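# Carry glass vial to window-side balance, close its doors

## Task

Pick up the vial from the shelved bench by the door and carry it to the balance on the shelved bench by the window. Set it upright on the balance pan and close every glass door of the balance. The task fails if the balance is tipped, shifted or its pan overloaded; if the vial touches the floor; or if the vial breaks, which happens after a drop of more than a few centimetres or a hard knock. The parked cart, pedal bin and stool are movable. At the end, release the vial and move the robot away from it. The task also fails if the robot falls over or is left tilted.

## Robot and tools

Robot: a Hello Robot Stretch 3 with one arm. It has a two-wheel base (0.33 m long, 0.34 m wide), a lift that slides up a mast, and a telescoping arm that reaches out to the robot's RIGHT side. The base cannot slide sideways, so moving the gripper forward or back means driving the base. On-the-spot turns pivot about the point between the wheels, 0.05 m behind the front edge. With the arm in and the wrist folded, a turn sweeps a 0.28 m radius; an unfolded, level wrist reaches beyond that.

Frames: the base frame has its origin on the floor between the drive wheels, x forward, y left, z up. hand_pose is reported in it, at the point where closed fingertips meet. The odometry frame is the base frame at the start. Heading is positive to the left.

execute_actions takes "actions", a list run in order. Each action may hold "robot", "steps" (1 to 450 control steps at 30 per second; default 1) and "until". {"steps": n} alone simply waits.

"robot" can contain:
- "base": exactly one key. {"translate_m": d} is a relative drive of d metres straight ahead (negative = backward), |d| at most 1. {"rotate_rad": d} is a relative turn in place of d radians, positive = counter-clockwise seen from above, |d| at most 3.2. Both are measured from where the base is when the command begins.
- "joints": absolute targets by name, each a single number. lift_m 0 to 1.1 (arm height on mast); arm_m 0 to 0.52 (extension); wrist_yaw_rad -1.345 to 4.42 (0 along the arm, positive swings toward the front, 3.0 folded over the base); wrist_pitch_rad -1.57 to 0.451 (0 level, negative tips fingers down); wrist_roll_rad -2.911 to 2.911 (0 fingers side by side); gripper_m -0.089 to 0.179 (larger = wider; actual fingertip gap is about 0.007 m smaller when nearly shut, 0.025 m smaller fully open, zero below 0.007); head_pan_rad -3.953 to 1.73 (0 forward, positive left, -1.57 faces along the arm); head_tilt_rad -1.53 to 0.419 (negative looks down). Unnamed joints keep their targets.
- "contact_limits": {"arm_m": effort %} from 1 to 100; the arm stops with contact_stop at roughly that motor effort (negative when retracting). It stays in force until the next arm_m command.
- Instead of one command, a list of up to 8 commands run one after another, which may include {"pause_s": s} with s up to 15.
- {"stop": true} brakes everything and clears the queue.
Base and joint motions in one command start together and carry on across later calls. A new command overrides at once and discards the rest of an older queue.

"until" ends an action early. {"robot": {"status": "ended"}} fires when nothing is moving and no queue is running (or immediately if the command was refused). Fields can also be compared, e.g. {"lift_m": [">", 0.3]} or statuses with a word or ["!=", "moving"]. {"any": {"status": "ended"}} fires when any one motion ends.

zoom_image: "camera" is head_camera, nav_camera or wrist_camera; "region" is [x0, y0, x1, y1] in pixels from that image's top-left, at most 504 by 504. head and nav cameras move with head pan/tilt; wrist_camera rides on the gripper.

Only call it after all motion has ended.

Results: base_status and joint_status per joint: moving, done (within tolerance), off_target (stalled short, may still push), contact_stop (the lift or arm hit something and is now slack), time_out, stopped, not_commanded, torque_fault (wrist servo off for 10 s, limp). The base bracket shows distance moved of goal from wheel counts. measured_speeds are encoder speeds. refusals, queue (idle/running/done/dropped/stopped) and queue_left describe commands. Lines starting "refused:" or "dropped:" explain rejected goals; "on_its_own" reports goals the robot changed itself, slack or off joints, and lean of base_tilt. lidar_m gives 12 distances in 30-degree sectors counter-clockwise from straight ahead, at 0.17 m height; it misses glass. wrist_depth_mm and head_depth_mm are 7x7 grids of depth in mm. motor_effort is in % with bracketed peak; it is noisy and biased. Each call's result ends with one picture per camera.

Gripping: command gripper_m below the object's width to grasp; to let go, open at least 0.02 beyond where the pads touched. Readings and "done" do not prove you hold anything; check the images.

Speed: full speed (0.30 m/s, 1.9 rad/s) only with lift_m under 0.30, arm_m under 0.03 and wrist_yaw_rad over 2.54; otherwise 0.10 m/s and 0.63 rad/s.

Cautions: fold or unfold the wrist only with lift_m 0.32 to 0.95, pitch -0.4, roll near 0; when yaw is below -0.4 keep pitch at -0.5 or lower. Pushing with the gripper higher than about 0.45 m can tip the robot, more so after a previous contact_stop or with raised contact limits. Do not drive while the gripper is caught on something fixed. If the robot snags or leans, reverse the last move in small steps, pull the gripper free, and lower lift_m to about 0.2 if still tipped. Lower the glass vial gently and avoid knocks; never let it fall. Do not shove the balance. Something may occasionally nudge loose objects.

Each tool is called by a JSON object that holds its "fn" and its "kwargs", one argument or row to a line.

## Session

{"fn": "execute_actions", "kwargs": {
  "actions": []
}}

Scene clock: 0.00 s.
robot.base_odometry: x=+0.000 y=+0.000 heading=+0.000 (m, m, rad; robot's odometry frame)
robot.turned_by_wheels: +0.000 (rad since the last result)
robot.turned_by_imu: +0.000 (rad since the last result)
robot.base_tilt: forward=+0.9 right=+0.7 (deg)
robot.lidar_m: 2.20 1.92 1.65 1.43 1.52 1.64 1.52 1.42 2.17 1.28 1.28 1.49
robot.head_depth_mm: 1693 2462 2977 2976 2977 2904 2272 / 1708 2500 2884 2881 2875 2861 2147 / 1711 2514 2798 2759 2749 2752 2215 / 1670 2531 2724 2728 2668 2653 2189 / 1616 2575 2624 2628 2564 2614 2173 / 1563 2535 2528 2512 2485 2502 2161 / 1634 2435 2466 2441 2422 2417 2135
robot.base_status: not_commanded
robot.joint_positions: lift_m=+0.414 arm_m=-0.002 wrist_yaw_rad=+3.100 wrist_pitch_rad=-0.426 wrist_roll_rad=-0.008 gripper_m=+0.037 head_pan_rad=-0.019 head_tilt_rad=+0.003
robot.joint_goals: lift_m=+0.414 arm_m=-0.002 wrist_yaw_rad=+3.100 wrist_pitch_rad=-0.426 wrist_roll_rad=-0.008 gripper_m=+0.037 head_pan_rad=-0.019 head_tilt_rad=+0.003
robot.joint_status: lift_m=not_commanded arm_m=not_commanded wrist_yaw_rad=not_commanded wrist_pitch_rad=not_commanded wrist_roll_rad=not_commanded gripper_m=not_commanded head_pan_rad=not_commanded head_tilt_rad=not_commanded
robot.measured_speeds: translate_m=+0.000 rotate_rad=+0.000 lift_m=+0.000 arm_m=+0.000 wrist_yaw_rad=+0.000 wrist_pitch_rad=+0.000 wrist_roll_rad=+0.000 head_pan_rad=+0.000 head_tilt_rad=+0.000
robot: refusals=0 queue=idle queue_left=0
robot.motor_effort: left_wheel=+0 right_wheel=+0 lift_m=+32 arm_m=+1 wrist_yaw_rad=+0 wrist_pitch_rad=+4 wrist_roll_rad=+0 gripper_m=+1 head_pan_rad=-1 head_tilt_rad=+1 (%)
robot.hand_pose: x=-0.0120 y=+0.0802 z=+0.4248 quat_wxyz=(+0.164, +0.691, +0.136, +0.691) (m; robot's base frame)
robot.wrist_depth_mm: - - - - - - - / - - - - - - - / - - - - - - - / 868 886 900 906 922 923 947 / 718 722 - 749 743 765 774 / 596 611 607 636 602 634 645 / 527 531 - 555 539 545 550
pictures: head_camera (sideways: a quarter turn clockwise sets it upright), nav_camera (sideways: a quarter turn counterclockwise sets it upright), wrist_camera
camera_calibration (this result's frames):
head_camera: T_world_to_cam=[[0.0299147, -0.0388386, -0.998798, 1.31504], [0.0139977, 0.999163, -0.0384335, 0.0496772], [0.999454, -0.0128312, 0.0304333, -0.087813], [0, 0, 0, 1]] pos_world=[0.0477306, 0.000312057, 1.31804]
nav_camera: T_world_to_cam=[[0.0181341, 0.045461, 0.998802, -1.25716], [0.0384394, -0.998259, 0.0447384, -0.00947208], [0.999096, 0.037582, -0.01985, -0.031215], [0, 0, 0, 1]] pos_world=[0.0543483, 0.0488694, 1.25546]
wrist_camera: T_world_to_cam=[[0.997307, -0.0536101, 0.0500518, -0.0157268], [0.00860792, -0.592159, -0.805775, 0.414052], [0.0728363, 0.804036, -0.590103, 0.353674], [0, 0, 0, 1]] pos_world=[-0.01364, -0.0400246, 0.543124]
Images, in order (width x height): head_camera 896x504, nav_camera 672x504, wrist_camera 644x364.

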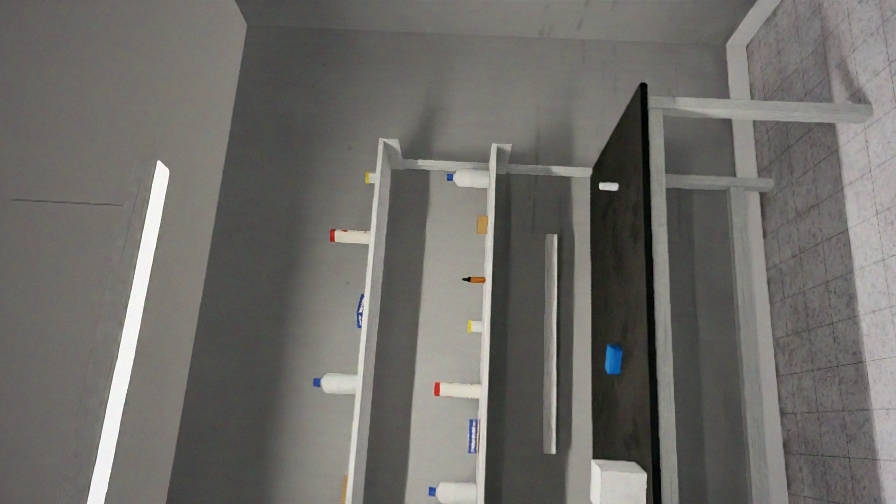

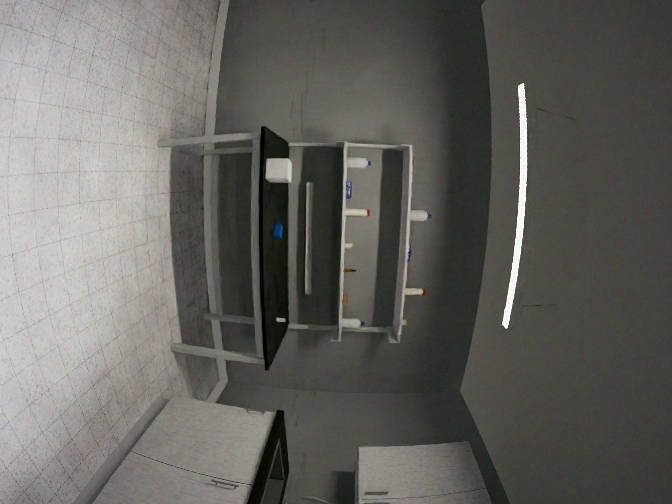

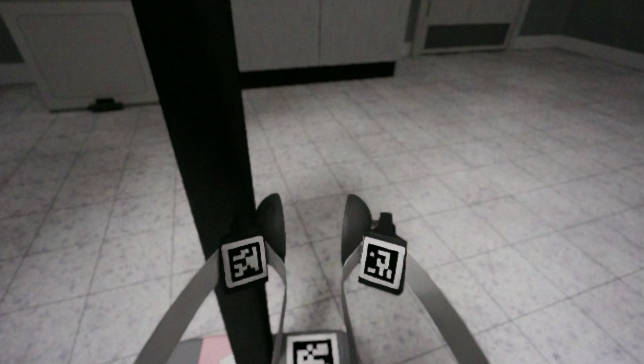

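{"fn": "execute_actions", "kwargs": {
  "actions": [
    {"robot": {"joints": {"head_pan_rad": -3.14, "head_tilt_rad": -0.2, "lift_m": 0.28}}, "steps": 250, "until": {"robot": {"status": "ended"}}}
  ]
}}

Scene clock: 4.80 s.
robot.base_odometry: x=+0.000 y=+0.000 heading=+0.000 (m, m, rad; robot's odometry frame)
robot.turned_by_wheels: +0.000 (rad since the last result)
robot.turned_by_imu: +0.000 (rad since the last result)
robot.base_tilt: forward=+1.0 right=+0.7 (deg)
robot.lidar_m: 2.20 1.93 1.65 1.43 1.52 1.64 1.52 1.43 2.17 1.28 1.28 1.49
robot.head_depth_mm: 2097 2171 2269 2339 1601 2093 1680 / 2020 2092 2162 2240 2395 2271 1699 / 1988 2035 2139 2174 2308 2259 1683 / 1923 1990 2077 2122 2217 2126 1655 / 1890 1958 2015 2056 1670 2015 1649 / 1835 1898 1965 1949 2119 1996 1641 / 1779 1846 1907 1927 2062 2046 1627
robot.base_status: not_commanded
robot.joint_positions: lift_m=+0.280 arm_m=-0.002 wrist_yaw_rad=+3.100 wrist_pitch_rad=-0.427 wrist_roll_rad=-0.008 gripper_m=+0.037 head_pan_rad=-3.133 head_tilt_rad=-0.197
robot.joint_goals: lift_m=+0.280 arm_m=-0.002 wrist_yaw_rad=+3.100 wrist_pitch_rad=-0.427 wrist_roll_rad=-0.008 gripper_m=+0.037 head_pan_rad=-3.140 head_tilt_rad=-0.200
robot.joint_status: lift_m=done arm_m=not_commanded wrist_yaw_rad=not_commanded wrist_pitch_rad=not_commanded wrist_roll_rad=not_commanded gripper_m=not_commanded head_pan_rad=done head_tilt_rad=done
robot.measured_speeds: translate_m=+0.000 rotate_rad=+0.000 lift_m=+0.000 arm_m=+0.000 wrist_yaw_rad=+0.000 wrist_pitch_rad=+0.000 wrist_roll_rad=+0.000 head_pan_rad=+0.000 head_tilt_rad=+0.000
robot: refusals=0 queue=done queue_left=0
robot.motor_effort: left_wheel=+0(0) right_wheel=+0(0) lift_m=+23(27) arm_m=+0(0) wrist_yaw_rad=-1(0) wrist_pitch_rad=+4(4) wrist_roll_rad=+0(0) gripper_m=+0(0) head_pan_rad=-4(48) head_tilt_rad=-1(15) (%)
robot.hand_pose: x=-0.0120 y=+0.0801 z=+0.2911 quat_wxyz=(+0.164, +0.691, +0.136, +0.691) (m; robot's base frame)
robot.wrist_depth_mm: - - - - - - - / - - - - - - - / 830 861 882 881 890 936 947 / 648 674 699 681 693 700 724 / 527 549 - 555 557 568 582 / 459 497 - - 462 485 485 / - - - - 408 416 419
pictures: head_camera (sideways: a quarter turn clockwise sets it upright), nav_camera (sideways: a quarter turn counterclockwise sets it upright), wrist_camera
camera_calibration (this result's frames):
head_camera: T_world_to_cam=[[0.168633, 0.0397492, -0.984877, 1.29581], [0.0215037, -0.999097, -0.0366412, 0.0472882], [-0.985444, -0.0149996, -0.169336, 0.184354], [0, 0, 0, 1]] pos_world=[-0.0378638, -0.00149693, 1.30917]
nav_camera: T_world_to_cam=[[-0.215518, -0.0477042, 0.975334, -1.22493], [-0.0741003, 0.996725, 0.0323767, 0.00731809], [-0.973684, -0.0652948, -0.218347, 0.239209], [0, 0, 0, 1]] pos_world=[-0.0305376, -0.0501093, 1.24671]
wrist_camera: T_world_to_cam=[[0.997308, -0.0535753, 0.0500603, -0.00903786], [0.00858386, -0.592729, -0.805357, 0.306135], [0.0728194, 0.803618, -0.590673, 0.275008], [0, 0, 0, 1]] pos_world=[-0.0136402, -0.0400314, 0.40944]
Images, in order (width x height): head_camera 896x504, nav_camera 672x504, wrist_camera 644x364.

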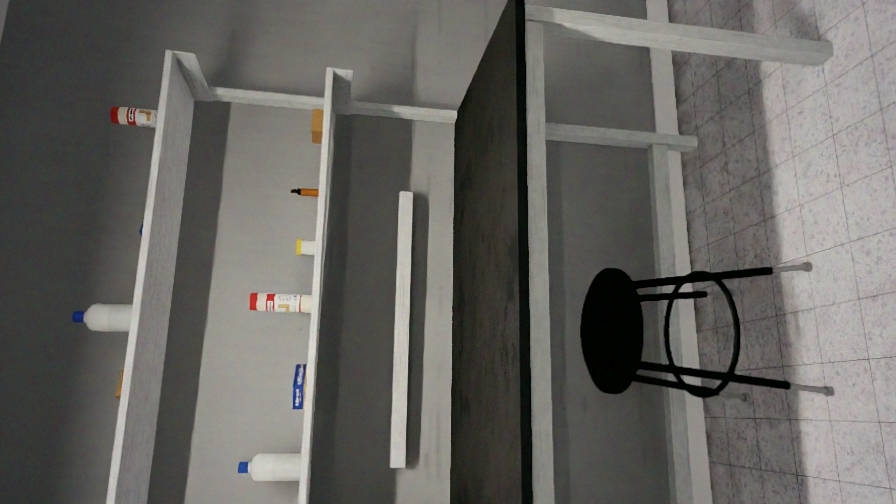

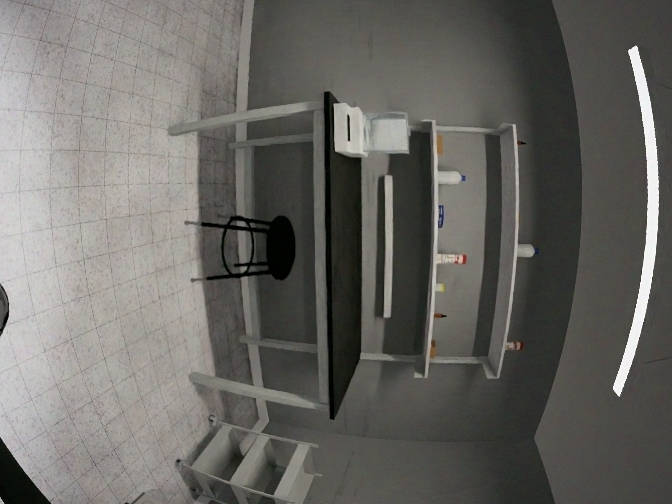

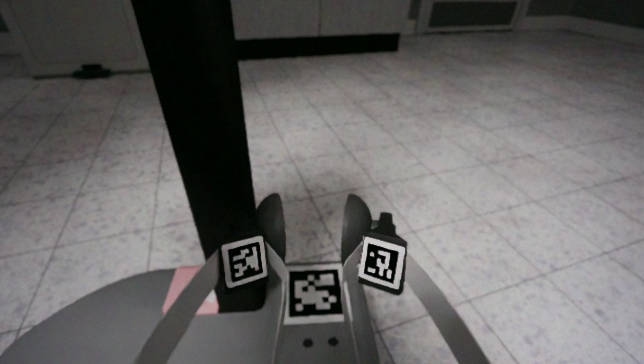

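{"fn": "execute_actions", "kwargs": {
  "actions": [
    {"robot": {"joints": {"head_pan_rad": -2.68, "head_tilt_rad": -0.2}}, "steps": 250, "until": {"robot": {"status": "ended"}}}
  ]
}}

{"fn": "zoom_image", "kwargs": {
  "camera": "head_camera",
  "region": [300, 130, 600, 370]
}}

Scene clock: 7.03 s.
robot.base_odometry: x=+0.000 y=+0.000 heading=+0.000 (m, m, rad; robot's odometry frame)
robot.turned_by_wheels: +0.000 (rad since the last result)
robot.turned_by_imu: +0.000 (rad since the last result)
robot.base_tilt: forward=+1.1 right=+0.6 (deg)
robot.lidar_m: 2.20 1.93 1.65 1.43 1.52 1.64 1.52 1.43 2.17 1.28 1.28 1.49
robot.head_depth_mm: 1801 1855 1935 1971 1449 1985 1650 / 1842 1895 1971 1981 1654 2040 1693 / 1896 1940 1987 2006 2148 2153 1671 / 1925 2001 2006 1652 2182 2157 1657 / 1982 2042 2102 2167 1509 2019 1602 / 2009 2101 2162 2257 2331 2191 1643 / 2058 2128 2205 2305 2395 2131 1628
robot.base_status: not_commanded
robot.joint_positions: lift_m=+0.280 arm_m=-0.002 wrist_yaw_rad=+3.100 wrist_pitch_rad=-0.427 wrist_roll_rad=-0.008 gripper_m=+0.037 head_pan_rad=-2.687 head_tilt_rad=-0.197
robot.joint_goals: lift_m=+0.280 arm_m=-0.002 wrist_yaw_rad=+3.100 wrist_pitch_rad=-0.427 wrist_roll_rad=-0.008 gripper_m=+0.037 head_pan_rad=-2.680 head_tilt_rad=-0.200
robot.joint_status: lift_m=done arm_m=not_commanded wrist_yaw_rad=not_commanded wrist_pitch_rad=not_commanded wrist_roll_rad=not_commanded gripper_m=not_commanded head_pan_rad=done head_tilt_rad=done
robot.measured_speeds: translate_m=+0.000 rotate_rad=+0.000 lift_m=+0.000 arm_m=+0.000 wrist_yaw_rad=+0.000 wrist_pitch_rad=+0.000 wrist_roll_rad=+0.000 head_pan_rad=+0.000 head_tilt_rad=+0.000
robot: refusals=0 queue=done queue_left=0
robot.motor_effort: left_wheel=+0(0) right_wheel=+0(0) lift_m=+23(23) arm_m=+0(0) wrist_yaw_rad=+0(0) wrist_pitch_rad=+4(4) wrist_roll_rad=+0(0) gripper_m=+0(0) head_pan_rad=+4(34) head_tilt_rad=+0(1) (%)
robot.hand_pose: x=-0.0120 y=+0.0801 z=+0.2911 quat_wxyz=(+0.164, +0.691, +0.136, +0.691) (m; robot's base frame)
robot.wrist_depth_mm: - - - - - - - / - - - - - - - / 830 857 893 864 898 923 952 / 660 676 685 683 691 682 711 / 542 540 - 554 573 578 577 / 451 487 - - 469 482 491 / - - - - 412 418 418
pictures: head_camera (sideways: a quarter turn clockwise sets it upright), nav_camera (sideways: a quarter turn counterclockwise sets it upright), wrist_camera
camera_calibration (this result's frames):
head_camera: T_world_to_cam=[[0.135043, 0.108539, -0.984877, 1.29602], [0.449949, -0.892302, -0.0366412, 0.0446747], [-0.882785, -0.438196, -0.169336, 0.183728], [0, 0, 0, 1]] pos_world=[-0.0329271, -0.0202963, 1.30917]
nav_camera: T_world_to_cam=[[-0.173923, -0.135921, 0.975334, -1.22518], [-0.496389, 0.867496, 0.0323766, 0.00989408], [-0.850499, -0.478514, -0.218347, 0.238458], [0, 0, 0, 1]] pos_world=[-0.00536737, -0.0610061, 1.24671]
wrist_camera: T_world_to_cam=[[0.997308, -0.0535754, 0.0500601, -0.00903779], [0.0085836, -0.592729, -0.805356, 0.306134], [0.0728193, 0.803618, -0.590673, 0.275008], [0, 0, 0, 1]] pos_world=[-0.0136402, -0.0400314, 0.40944]
Images, in order (width x height): head_camera 896x504, nav_camera 672x504, wrist_camera 644x364.

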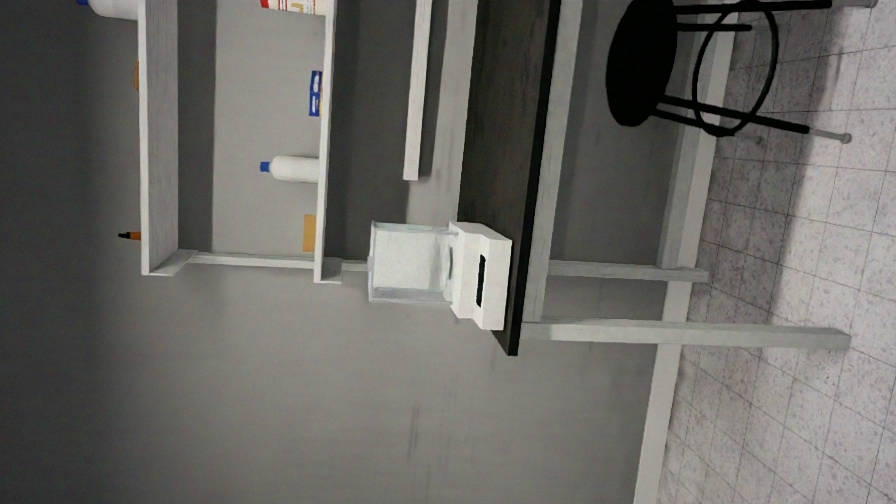

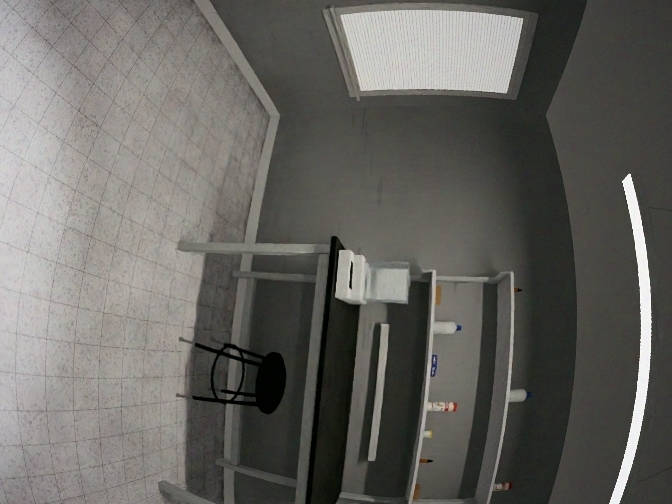

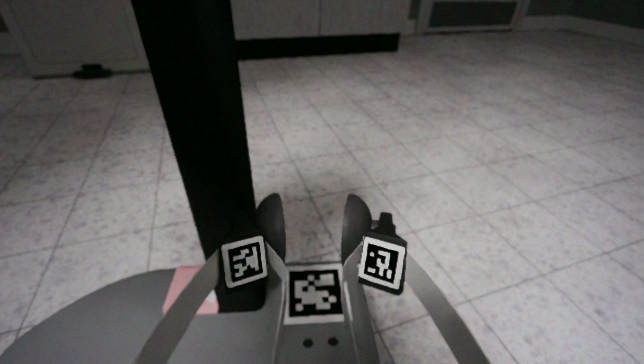

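Region (300, 130, 600, 370) of head_camera's 896x504 image, scaled by 1.680, with more detail than that image has; it fills the top 403 rows of this view, and the rest is white.

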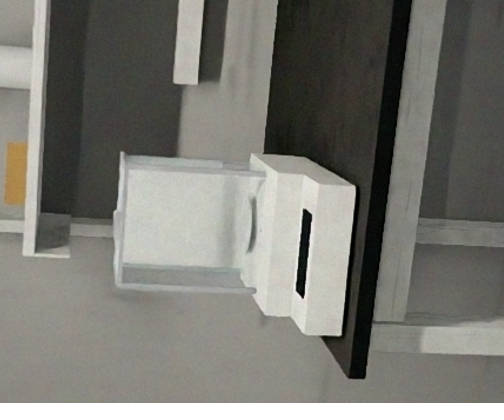

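{"fn": "execute_actions", "kwargs": {
  "actions": [
    {"robot": [{"base": {"rotate_rad": -0.1423}, "joints": {"head_pan_rad": -1.57, "head_tilt_rad": -0.6}}, {"base": {"translate_m": 0.857}}, {"base": {"translate_m": 0.857}}, {"base": {"rotate_rad": 1.962}}, {"base": {"translate_m": -0.25}}], "steps": 450, "until": {"robot": {"status": "ended"}}}
  ]
}}

Scene clock: 54.53 s.
robot.base_odometry: x=+1.758 y=-0.485 heading=+1.820 (m, m, rad; robot's odometry frame)
robot.turned_by_wheels: +1.820 (rad since the last result)
robot.turned_by_imu: +1.827 (rad since the last result)
robot.base_tilt: forward=+0.3 right=+0.9 (deg)
robot.lidar_m: 1.25 2.43 3.25 1.46 0.53 0.39 0.37 1.01 0.34 0.95 0.99 1.26
robot.head_depth_mm: 853 926 1084 1224 1394 642 510 / 682 919 1055 1099 752 604 505 / 857 969 1082 991 746 600 502 / 858 972 1092 976 716 595 511 / 847 975 1056 961 732 590 508 / 860 976 1093 950 725 586 504 / 863 980 1098 940 718 581 501
robot.base_status: moving (translate_m -0.2500 of -0.2500)
robot.joint_positions: lift_m=+0.280 arm_m=-0.002 wrist_yaw_rad=+3.100 wrist_pitch_rad=-0.427 wrist_roll_rad=-0.008 gripper_m=+0.037 head_pan_rad=-1.577 head_tilt_rad=-0.593
robot.joint_goals: lift_m=+0.280 arm_m=-0.002 wrist_yaw_rad=+3.100 wrist_pitch_rad=-0.427 wrist_roll_rad=-0.008 gripper_m=+0.037 head_pan_rad=-1.570 head_tilt_rad=-0.600
robot.joint_status: lift_m=done arm_m=not_commanded wrist_yaw_rad=not_commanded wrist_pitch_rad=not_commanded wrist_roll_rad=not_commanded gripper_m=not_commanded head_pan_rad=done head_tilt_rad=done
robot.measured_speeds: translate_m=+0.000 rotate_rad=+0.000 lift_m=+0.000 arm_m=+0.000 wrist_yaw_rad=+0.000 wrist_pitch_rad=+0.000 wrist_roll_rad=+0.000 head_pan_rad=+0.000 head_tilt_rad=+0.000
robot: refusals=0 queue=running queue_left=0
robot.motor_effort: left_wheel=-4(12) right_wheel=+2(9) lift_m=+24(23) arm_m=+0(0) wrist_yaw_rad=+1(1) wrist_pitch_rad=+4(4) wrist_roll_rad=+0(0) gripper_m=+0(0) head_pan_rad=+3(42) head_tilt_rad=-2(19) (%)
robot.hand_pose: x=-0.0120 y=+0.0800 z=+0.2910 quat_wxyz=(+0.164, +0.691, +0.136, +0.691) (m; robot's base frame)
robot.wrist_depth_mm: 456 617 - - - - - / 457 653 - - - - - / 452 767 883 883 887 942 963 / 521 653 691 692 697 696 709 / 504 553 - 564 571 580 576 / 456 482 - - 468 479 487 / - - - - 411 411 420
pictures: head_camera (sideways: a quarter turn clockwise sets it upright), nav_camera (sideways: a quarter turn counterclockwise sets it upright), wrist_camera
camera_calibration (this result's frames):
head_camera: T_world_to_cam=[[-0.0351008, 0.535798, -0.843616, 1.11267], [0.999383, 0.0199358, -0.0289202, 0.0312541], [0.00132273, -0.844111, -0.536167, 0.655725], [0, 0, 0, 1]] pos_world=[0.00695357, -0.0432879, 1.29115]
nav_camera: T_world_to_cam=[[0.0424077, -0.575487, 0.81671, -1.01952], [-0.997752, -0.0668511, 0.00470223, 0.0489911], [0.0518919, -0.815074, -0.577029, 0.699709], [0, 0, 0, 1]] pos_world=[0.0558073, -0.0131332, 1.23618]
wrist_camera: T_world_to_cam=[[0.997308, -0.0535703, 0.0500614, -0.0090384], [0.00857978, -0.592816, -0.805292, 0.306074], [0.0728169, 0.803554, -0.590761, 0.275049], [0, 0, 0, 1]] pos_world=[-0.0136402, -0.0400558, 0.40942]
Images, in order (width x height): head_camera 896x504, nav_camera 672x504, wrist_camera 644x364.

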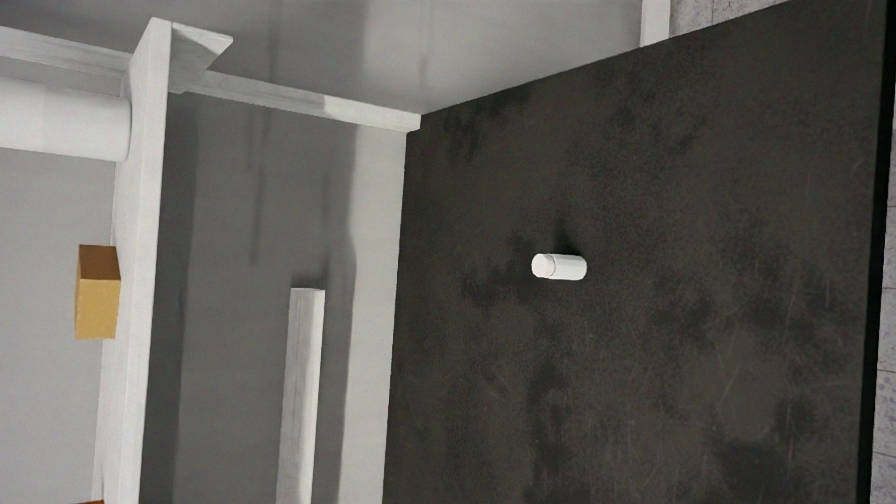

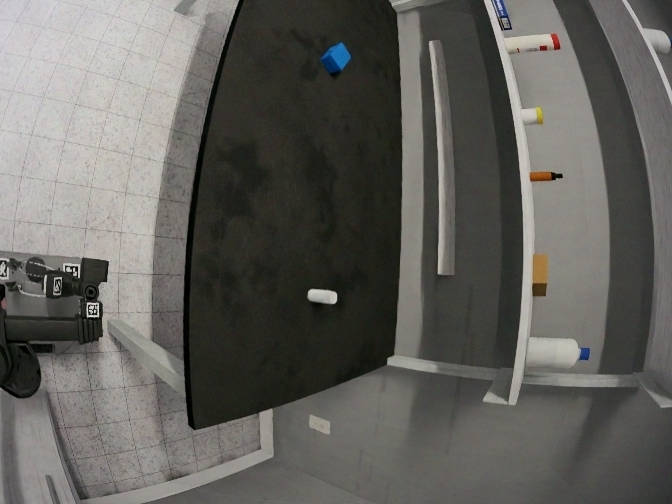

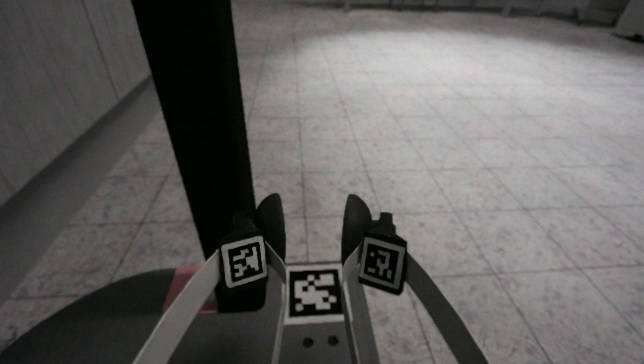

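{"fn": "execute_actions", "kwargs": {
  "actions": []
}}

Scene clock: 63.27 s.
robot.base_odometry: x=+1.758 y=-0.485 heading=+1.820 (m, m, rad; robot's odometry frame)
robot.turned_by_wheels: +0.000 (rad since the last result)
robot.turned_by_imu: +0.000 (rad since the last result)
robot.base_tilt: forward=+0.9 right=+0.7 (deg)
robot.lidar_m: 1.25 2.43 3.26 1.47 0.53 0.39 0.37 1.02 0.34 0.95 0.99 1.25
robot.head_depth_mm: 853 927 1079 1230 1386 644 509 / 681 917 1050 1101 753 605 505 / 858 970 1085 985 747 600 501 / 861 974 1088 973 717 594 511 / 851 973 1050 964 731 591 508 / 862 976 1088 949 726 586 504 / 860 974 1089 938 719 584 501
robot.base_status: done (translate_m -0.2500 of -0.2500)
robot.joint_positions: lift_m=+0.280 arm_m=-0.002 wrist_yaw_rad=+3.100 wrist_pitch_rad=-0.427 wrist_roll_rad=-0.008 gripper_m=+0.037 head_pan_rad=-1.577 head_tilt_rad=-0.593
robot.joint_goals: lift_m=+0.280 arm_m=-0.002 wrist_yaw_rad=+3.100 wrist_pitch_rad=-0.427 wrist_roll_rad=-0.008 gripper_m=+0.037 head_pan_rad=-1.570 head_tilt_rad=-0.600
robot.joint_status: lift_m=done arm_m=not_commanded wrist_yaw_rad=not_commanded wrist_pitch_rad=not_commanded wrist_roll_rad=not_commanded gripper_m=not_commanded head_pan_rad=done head_tilt_rad=done
robot.measured_speeds: translate_m=+0.000 rotate_rad=+0.000 lift_m=+0.000 arm_m=+0.000 wrist_yaw_rad=+0.000 wrist_pitch_rad=+0.000 wrist_roll_rad=+0.000 head_pan_rad=+0.000 head_tilt_rad=+0.000
robot: refusals=0 queue=done queue_left=0
robot.motor_effort: left_wheel=-4(4) right_wheel=+3(3) lift_m=+24(23) arm_m=+0(0) wrist_yaw_rad=-1(0) wrist_pitch_rad=+4(4) wrist_roll_rad=+0(0) gripper_m=-1(1) head_pan_rad=+3(3) head_tilt_rad=-2(1) (%)
robot.hand_pose: x=-0.0120 y=+0.0800 z=+0.2910 quat_wxyz=(+0.164, +0.691, +0.136, +0.691) (m; robot's base frame)
robot.wrist_depth_mm: 458 597 - - - - - / 459 645 - - - - - / 454 761 873 904 898 937 922 / 526 661 678 692 709 714 725 / 515 549 - 559 567 572 580 / 457 492 - - 472 487 482 / - - - - 415 419 414
pictures: head_camera (sideways: a quarter turn clockwise sets it upright), nav_camera (sideways: a quarter turn counterclockwise sets it upright), wrist_camera
camera_calibration (this result's frames):
head_camera: T_world_to_cam=[[-0.0351008, 0.535798, -0.843616, 1.11267], [0.999383, 0.0199358, -0.0289202, 0.0312541], [0.00132273, -0.844111, -0.536167, 0.655725], [0, 0, 0, 1]] pos_world=[0.00695357, -0.0432879, 1.29115]
nav_camera: T_world_to_cam=[[0.0424077, -0.575488, 0.81671, -1.01952], [-0.997752, -0.0668511, 0.00470223, 0.0489911], [0.0518919, -0.815074, -0.577029, 0.69971], [0, 0, 0, 1]] pos_world=[0.0558073, -0.0131332, 1.23618]
wrist_camera: T_world_to_cam=[[0.997308, -0.0535703, 0.0500613, -0.00903838], [0.00857972, -0.592816, -0.805292, 0.306074], [0.0728169, 0.803554, -0.590761, 0.275049], [0, 0, 0, 1]] pos_world=[-0.0136402, -0.0400558, 0.40942]
Images, in order (width x height): head_camera 896x504, nav_camera 672x504, wrist_camera 644x364.

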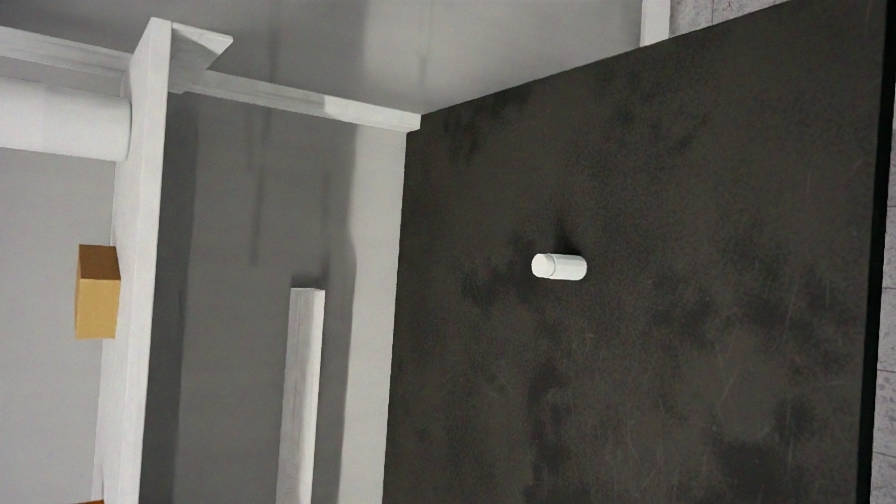

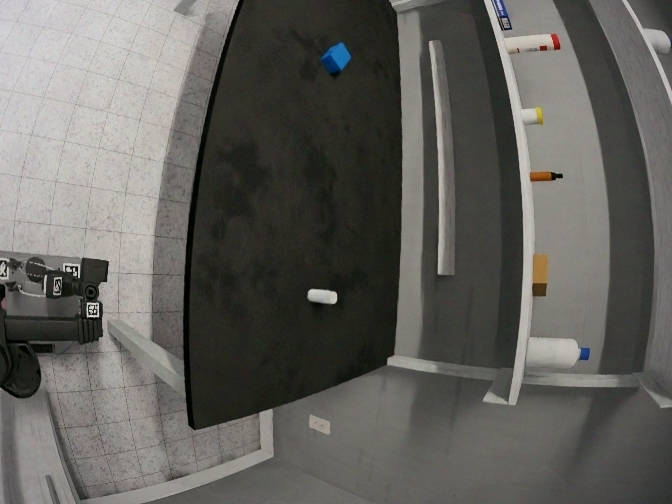

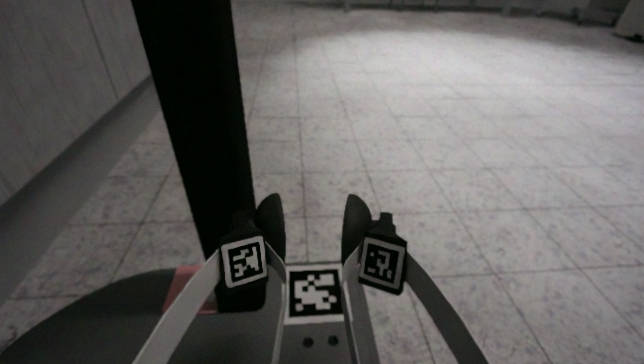

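{"fn": "execute_actions", "kwargs": {
  "actions": [
    {"robot": [{"joints": {"lift_m": 0.9, "wrist_pitch_rad": -0.4, "wrist_roll_rad": 0.0}, "base": {"translate_m": 0.035}}, {"joints": {"wrist_yaw_rad": 0.0, "gripper_m": 0.12}}, {"joints": {"wrist_pitch_rad": -0.3}}], "steps": 450, "until": {"robot": {"status": "ended"}}}
  ]
}}

Scene clock: 75.30 s.
robot.base_odometry: x=+1.750 y=-0.451 heading=+1.820 (m, m, rad; robot's odometry frame)
robot.turned_by_wheels: +0.000 (rad since the last result)
robot.turned_by_imu: +0.000 (rad since the last result)
robot.base_tilt: forward=+1.0 right=+0.8 (deg)
robot.lidar_m: 1.23 2.39 3.35 1.60 0.58 0.42 0.41 1.05 0.36 0.95 0.99 1.22
robot.head_depth_mm: 810 754 1081 1221 1327 647 - / 696 968 1067 1002 756 643 - / 872 967 1084 985 775 617 - / 845 969 1085 975 743 - - / 870 976 1050 962 756 592 507 / 859 976 1089 952 723 586 505 / 853 976 1095 938 718 582 502
robot.base_status: done (translate_m +0.0350 of +0.0350)
robot.joint_positions: lift_m=+0.900 arm_m=-0.002 wrist_yaw_rad=+0.003 wrist_pitch_rad=-0.322 wrist_roll_rad=-0.005 gripper_m=+0.120 head_pan_rad=-1.577 head_tilt_rad=-0.593
robot.joint_goals: lift_m=+0.900 arm_m=-0.002 wrist_yaw_rad=+0.000 wrist_pitch_rad=-0.300 wrist_roll_rad=+0.000 gripper_m=+0.120 head_pan_rad=-1.570 head_tilt_rad=-0.600
robot.joint_status: lift_m=done arm_m=not_commanded wrist_yaw_rad=done wrist_pitch_rad=done wrist_roll_rad=done gripper_m=done head_pan_rad=done head_tilt_rad=done
robot.measured_speeds: translate_m=+0.000 rotate_rad=+0.000 lift_m=+0.000 arm_m=+0.000 wrist_yaw_rad=+0.000 wrist_pitch_rad=+0.000 wrist_roll_rad=+0.000 head_pan_rad=+0.000 head_tilt_rad=+0.000
robot: refusals=0 queue=done queue_left=0
robot.motor_effort: left_wheel=-4(10) right_wheel=+3(7) lift_m=+39(40) arm_m=+0(0) wrist_yaw_rad=-2(2) wrist_pitch_rad=+6(6) wrist_roll_rad=+3(4) gripper_m=+1(80) head_pan_rad=+3(4) head_tilt_rad=-2(2) (%)
robot.hand_pose: x=-0.0208 y=-0.3786 z=+0.9345 quat_wxyz=(+0.700, +0.115, -0.696, -0.112) (m; robot's base frame)
robot.wrist_depth_mm: 692 716 725 752 741 738 757 / 757 776 793 801 785 806 834 / 736 737 760 780 854 905 921 / 522 541 544 551 563 955 955 / 413 422 424 411 426 - - / 337 325 351 347 351 - - / 296 293 291 296 297 300 -
pictures: head_camera (sideways: a quarter turn clockwise sets it upright), nav_camera (sideways: a quarter turn counterclockwise sets it upright), wrist_camera
camera_calibration (this result's frames):
head_camera: T_world_to_cam=[[-0.0351006, 0.535799, -0.843616, 1.11267], [0.999383, 0.0199355, -0.0289202, 0.0312541], [0.00132253, -0.84411, -0.536168, 0.655725], [0, 0, 0, 1]] pos_world=[0.00695356, -0.0432879, 1.29115]
nav_camera: T_world_to_cam=[[0.0424075, -0.575488, 0.81671, -1.01952], [-0.997752, -0.0668509, 0.00470221, 0.0489911], [0.0518917, -0.815074, -0.577029, 0.69971], [0, 0, 0, 1]] pos_world=[0.0558073, -0.0131332, 1.23618]
wrist_camera: T_world_to_cam=[[-0.998862, 0.0154022, 0.0451492, -0.0678498], [-0.0312297, 0.504315, -0.862955, 1.02085], [-0.0360608, -0.863383, -0.503259, 0.309264], [0, 0, 0, 1]] pos_world=[-0.0247393, -0.246773, 1.03965]
Images, in order (width x height): head_camera 896x504, nav_camera 672x504, wrist_camera 644x364.

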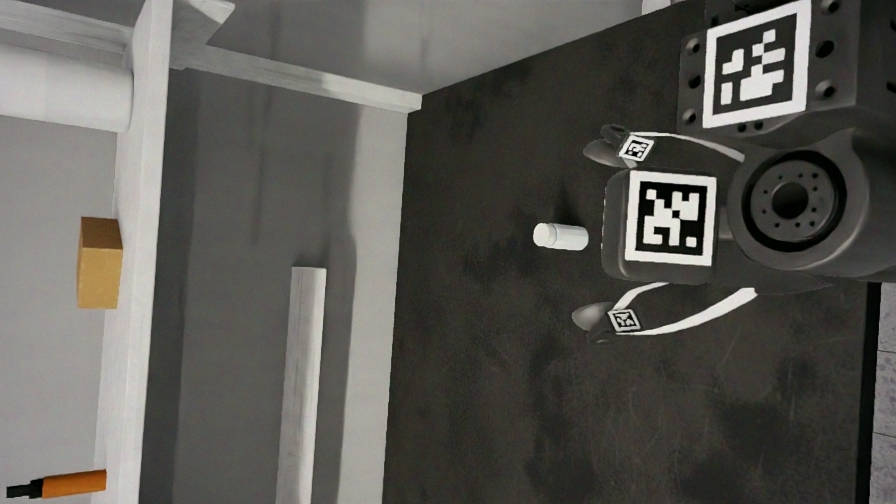

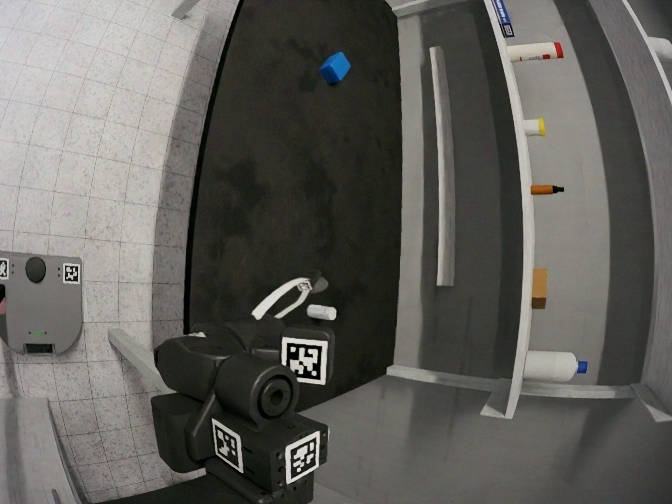

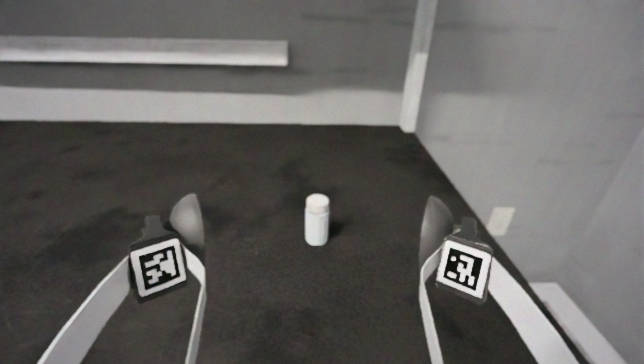

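{"fn": "execute_actions", "kwargs": {
  "actions": [
    {"robot": [{"joints": {"lift_m": 0.767, "arm_m": 0.08}}], "steps": 450, "until": {"robot": {"status": "ended"}}}
  ]
}}

Scene clock: 84.37 s.
robot.base_odometry: x=+1.750 y=-0.451 heading=+1.820 (m, m, rad; robot's odometry frame)
robot.turned_by_wheels: +0.000 (rad since the last result)
robot.turned_by_imu: +0.000 (rad since the last result)
robot.base_tilt: forward=+1.1 right=+0.5 (deg)
robot.lidar_m: 1.23 2.40 3.37 1.60 0.58 0.42 0.41 1.05 0.36 0.95 0.99 1.22
robot.head_depth_mm: 810 748 1084 1223 1321 610 - / 697 967 1067 998 752 631 - / 868 970 1087 985 747 617 - / 848 973 1085 974 715 - - / 871 976 1052 965 731 587 508 / 863 980 1089 952 727 586 505 / 852 976 1094 937 718 580 502
robot.base_status: done (translate_m +0.0350 of +0.0350)
robot.joint_positions: lift_m=+0.767 arm_m=+0.080 wrist_yaw_rad=+0.002 wrist_pitch_rad=-0.321 wrist_roll_rad=-0.005 gripper_m=+0.120 head_pan_rad=-1.577 head_tilt_rad=-0.593
robot.joint_goals: lift_m=+0.767 arm_m=+0.080 wrist_yaw_rad=+0.000 wrist_pitch_rad=-0.300 wrist_roll_rad=+0.000 gripper_m=+0.120 head_pan_rad=-1.570 head_tilt_rad=-0.600
robot.joint_status: lift_m=done arm_m=done wrist_yaw_rad=done wrist_pitch_rad=done wrist_roll_rad=done gripper_m=done head_pan_rad=done head_tilt_rad=done
robot.measured_speeds: translate_m=+0.000 rotate_rad=+0.000 lift_m=+0.000 arm_m=+0.000 wrist_yaw_rad=+0.000 wrist_pitch_rad=+0.000 wrist_roll_rad=+0.000 head_pan_rad=+0.000 head_tilt_rad=+0.000
robot: refusals=0 queue=done queue_left=0
robot.motor_effort: left_wheel=-4(4) right_wheel=+3(3) lift_m=+23(38) arm_m=+6(6) wrist_yaw_rad=-1(2) wrist_pitch_rad=+6(6) wrist_roll_rad=+3(3) gripper_m=+1(1) head_pan_rad=+3(3) head_tilt_rad=-2(2) (%)
robot.hand_pose: x=-0.0210 y=-0.4602 z=+0.8024 quat_wxyz=(+0.700, +0.114, -0.696, -0.112) (m; robot's base frame)
robot.wrist_depth_mm: 633 656 644 674 670 675 697 / 628 641 655 684 704 731 746 / 383 388 398 372 412 775 806 / 279 282 285 272 293 296 856 / 218 223 223 224 228 230 231 / 178 171 182 183 182 187 188 / - 152 153 156 156 157 159
pictures: head_camera (sideways: a quarter turn clockwise sets it upright), nav_camera (sideways: a quarter turn counterclockwise sets it upright), wrist_camera
camera_calibration (this result's frames):
head_camera: T_world_to_cam=[[-0.0351008, 0.535798, -0.843616, 1.11267], [0.999383, 0.0199358, -0.0289202, 0.0312541], [0.00132273, -0.844111, -0.536168, 0.655725], [0, 0, 0, 1]] pos_world=[0.00695357, -0.0432879, 1.29115]
nav_camera: T_world_to_cam=[[0.0424077, -0.575488, 0.81671, -1.01952], [-0.997752, -0.0668511, 0.00470222, 0.0489911], [0.0518919, -0.815074, -0.577029, 0.69971], [0, 0, 0, 1]] pos_world=[0.0558073, -0.0131332, 1.23618]
wrist_camera: T_world_to_cam=[[-0.99885, 0.0162891, 0.045082, -0.0603594], [-0.0307647, 0.503383, -0.863515, 0.948019], [-0.0367594, -0.86391, -0.502303, 0.171304], [0, 0, 0, 1]] pos_world=[-0.0248275, -0.328242, 0.907397]
Images, in order (width x height): head_camera 896x504, nav_camera 672x504, wrist_camera 644x364.

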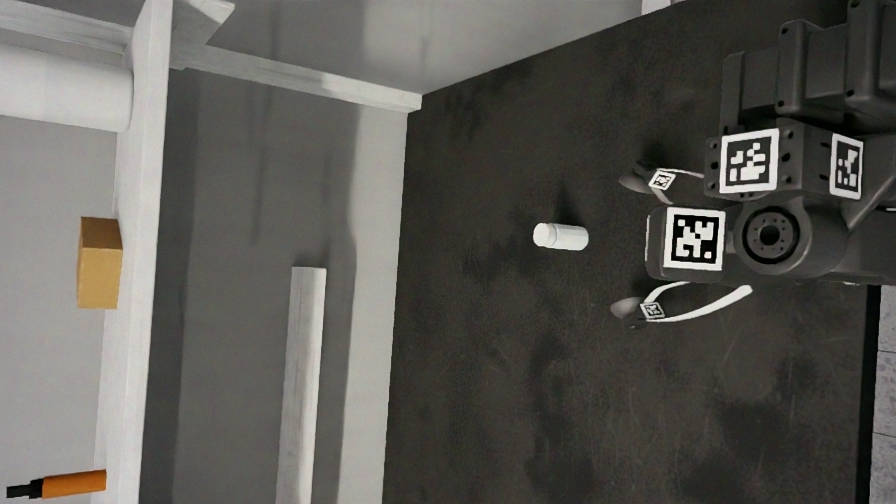

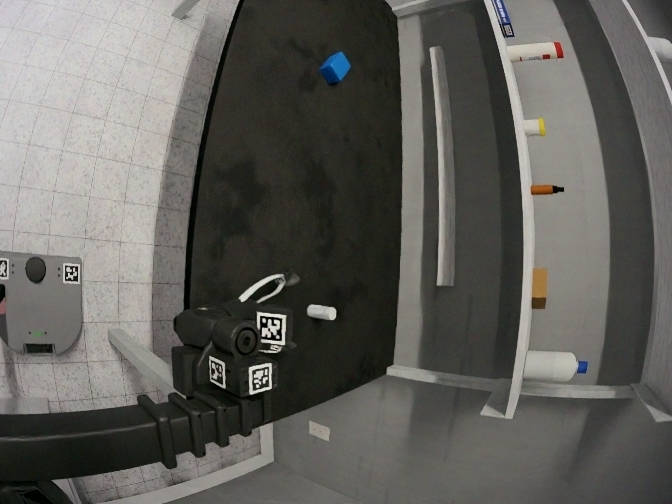

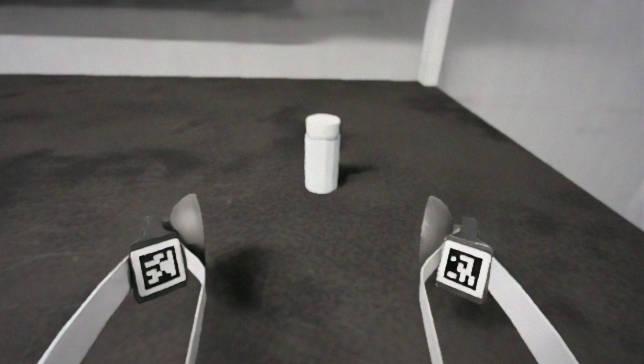

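{"fn": "execute_actions", "kwargs": {
  "actions": [
    {"robot": [{"joints": {"arm_m": 0.195}}], "steps": 450, "until": {"robot": {"status": "ended"}}}
  ]
}}

Scene clock: 88.53 s.
robot.base_odometry: x=+1.750 y=-0.451 heading=+1.820 (m, m, rad; robot's odometry frame)
robot.turned_by_wheels: +0.000 (rad since the last result)
robot.turned_by_imu: +0.000 (rad since the last result)
robot.base_tilt: forward=+0.9 right=+0.6 (deg)
robot.lidar_m: 1.23 2.40 3.33 1.60 0.58 0.42 0.41 1.06 0.36 0.95 0.99 1.22
robot.head_depth_mm: 810 751 1080 1223 1330 625 535 / 697 970 1066 998 796 - 493 / 868 975 1083 982 803 - 502 / 848 972 1080 977 794 563 511 / 873 975 1051 966 728 590 508 / 861 971 1089 951 725 586 505 / 848 975 1093 937 717 583 500
robot.base_status: done (translate_m +0.0350 of +0.0350)
robot.joint_positions: lift_m=+0.767 arm_m=+0.195 wrist_yaw_rad=+0.002 wrist_pitch_rad=-0.321 wrist_roll_rad=-0.005 gripper_m=+0.120 head_pan_rad=-1.577 head_tilt_rad=-0.593
robot.joint_goals: lift_m=+0.767 arm_m=+0.195 wrist_yaw_rad=+0.000 wrist_pitch_rad=-0.300 wrist_roll_rad=+0.000 gripper_m=+0.120 head_pan_rad=-1.570 head_tilt_rad=-0.600
robot.joint_status: lift_m=done arm_m=done wrist_yaw_rad=done wrist_pitch_rad=done wrist_roll_rad=done gripper_m=done head_pan_rad=done head_tilt_rad=done
robot.measured_speeds: translate_m=+0.000 rotate_rad=+0.000 lift_m=+0.000 arm_m=+0.000 wrist_yaw_rad=+0.000 wrist_pitch_rad=+0.000 wrist_roll_rad=+0.000 head_pan_rad=+0.000 head_tilt_rad=+0.000
robot: refusals=0 queue=done queue_left=0
robot.motor_effort: left_wheel=-4(4) right_wheel=+3(3) lift_m=+23(23) arm_m=+6(7) wrist_yaw_rad=-1(1) wrist_pitch_rad=+6(6) wrist_roll_rad=+3(3) gripper_m=+0(0) head_pan_rad=+3(3) head_tilt_rad=-3(2) (%)
robot.hand_pose: x=-0.0211 y=-0.5752 z=+0.8024 quat_wxyz=(+0.700, +0.114, -0.696, -0.112) (m; robot's base frame)
robot.wrist_depth_mm: 547 539 564 561 569 577 577 / 570 581 603 601 595 627 632 / 379 387 392 397 408 650 687 / 277 278 281 286 290 294 747 / 217 223 222 158 225 228 229 / 178 171 181 171 181 188 187 / - 152 154 155 156 157 158
pictures: head_camera (sideways: a quarter turn clockwise sets it upright), nav_camera (sideways: a quarter turn counterclockwise sets it upright), wrist_camera
camera_calibration (this result's frames):
head_camera: T_world_to_cam=[[-0.0351007, 0.535798, -0.843616, 1.11267], [0.999383, 0.0199356, -0.0289202, 0.0312541], [0.00132263, -0.844111, -0.536167, 0.655725], [0, 0, 0, 1]] pos_world=[0.00695357, -0.0432879, 1.29115]
nav_camera: T_world_to_cam=[[0.0424076, -0.575488, 0.81671, -1.01952], [-0.997752, -0.066851, 0.00470223, 0.0489911], [0.0518918, -0.815074, -0.577029, 0.69971], [0, 0, 0, 1]] pos_world=[0.0558073, -0.0131332, 1.23618]
wrist_camera: T_world_to_cam=[[-0.998849, 0.0165354, 0.0450206, -0.0583485], [-0.0305888, 0.503359, -0.863536, 1.00592], [-0.0369404, -0.863919, -0.502274, 0.0719268], [0, 0, 0, 1]] pos_world=[-0.0248545, -0.443234, 0.9074]
Images, in order (width x height): head_camera 896x504, nav_camera 672x504, wrist_camera 644x364.

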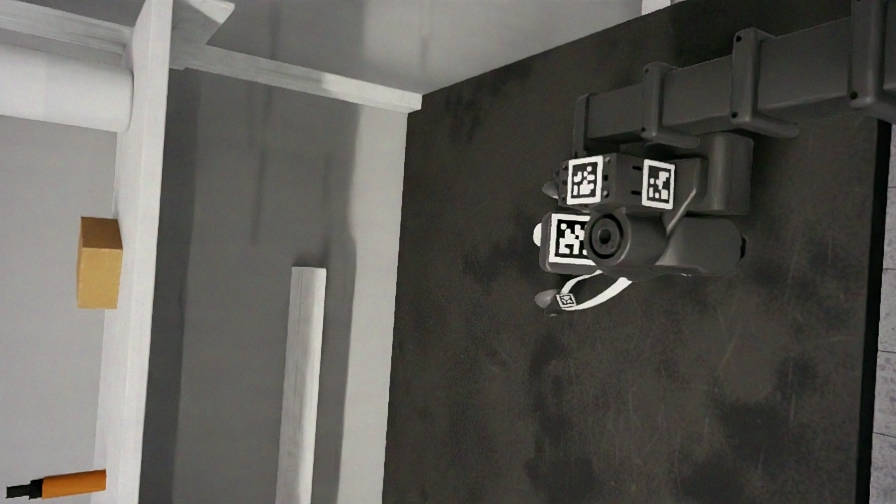

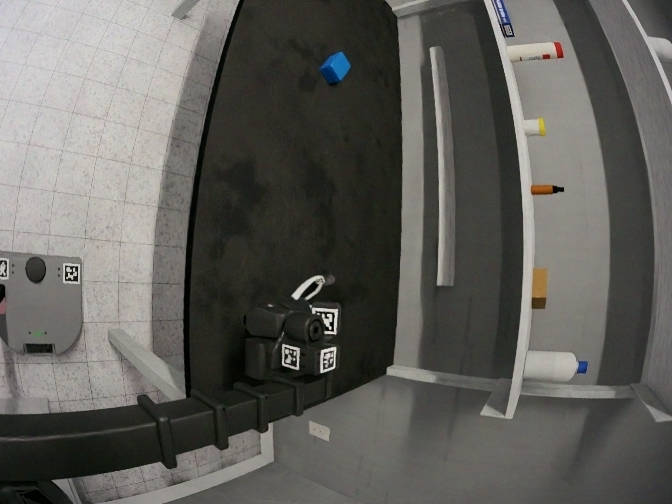

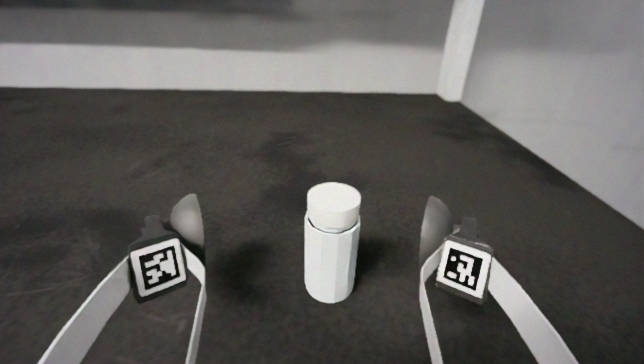

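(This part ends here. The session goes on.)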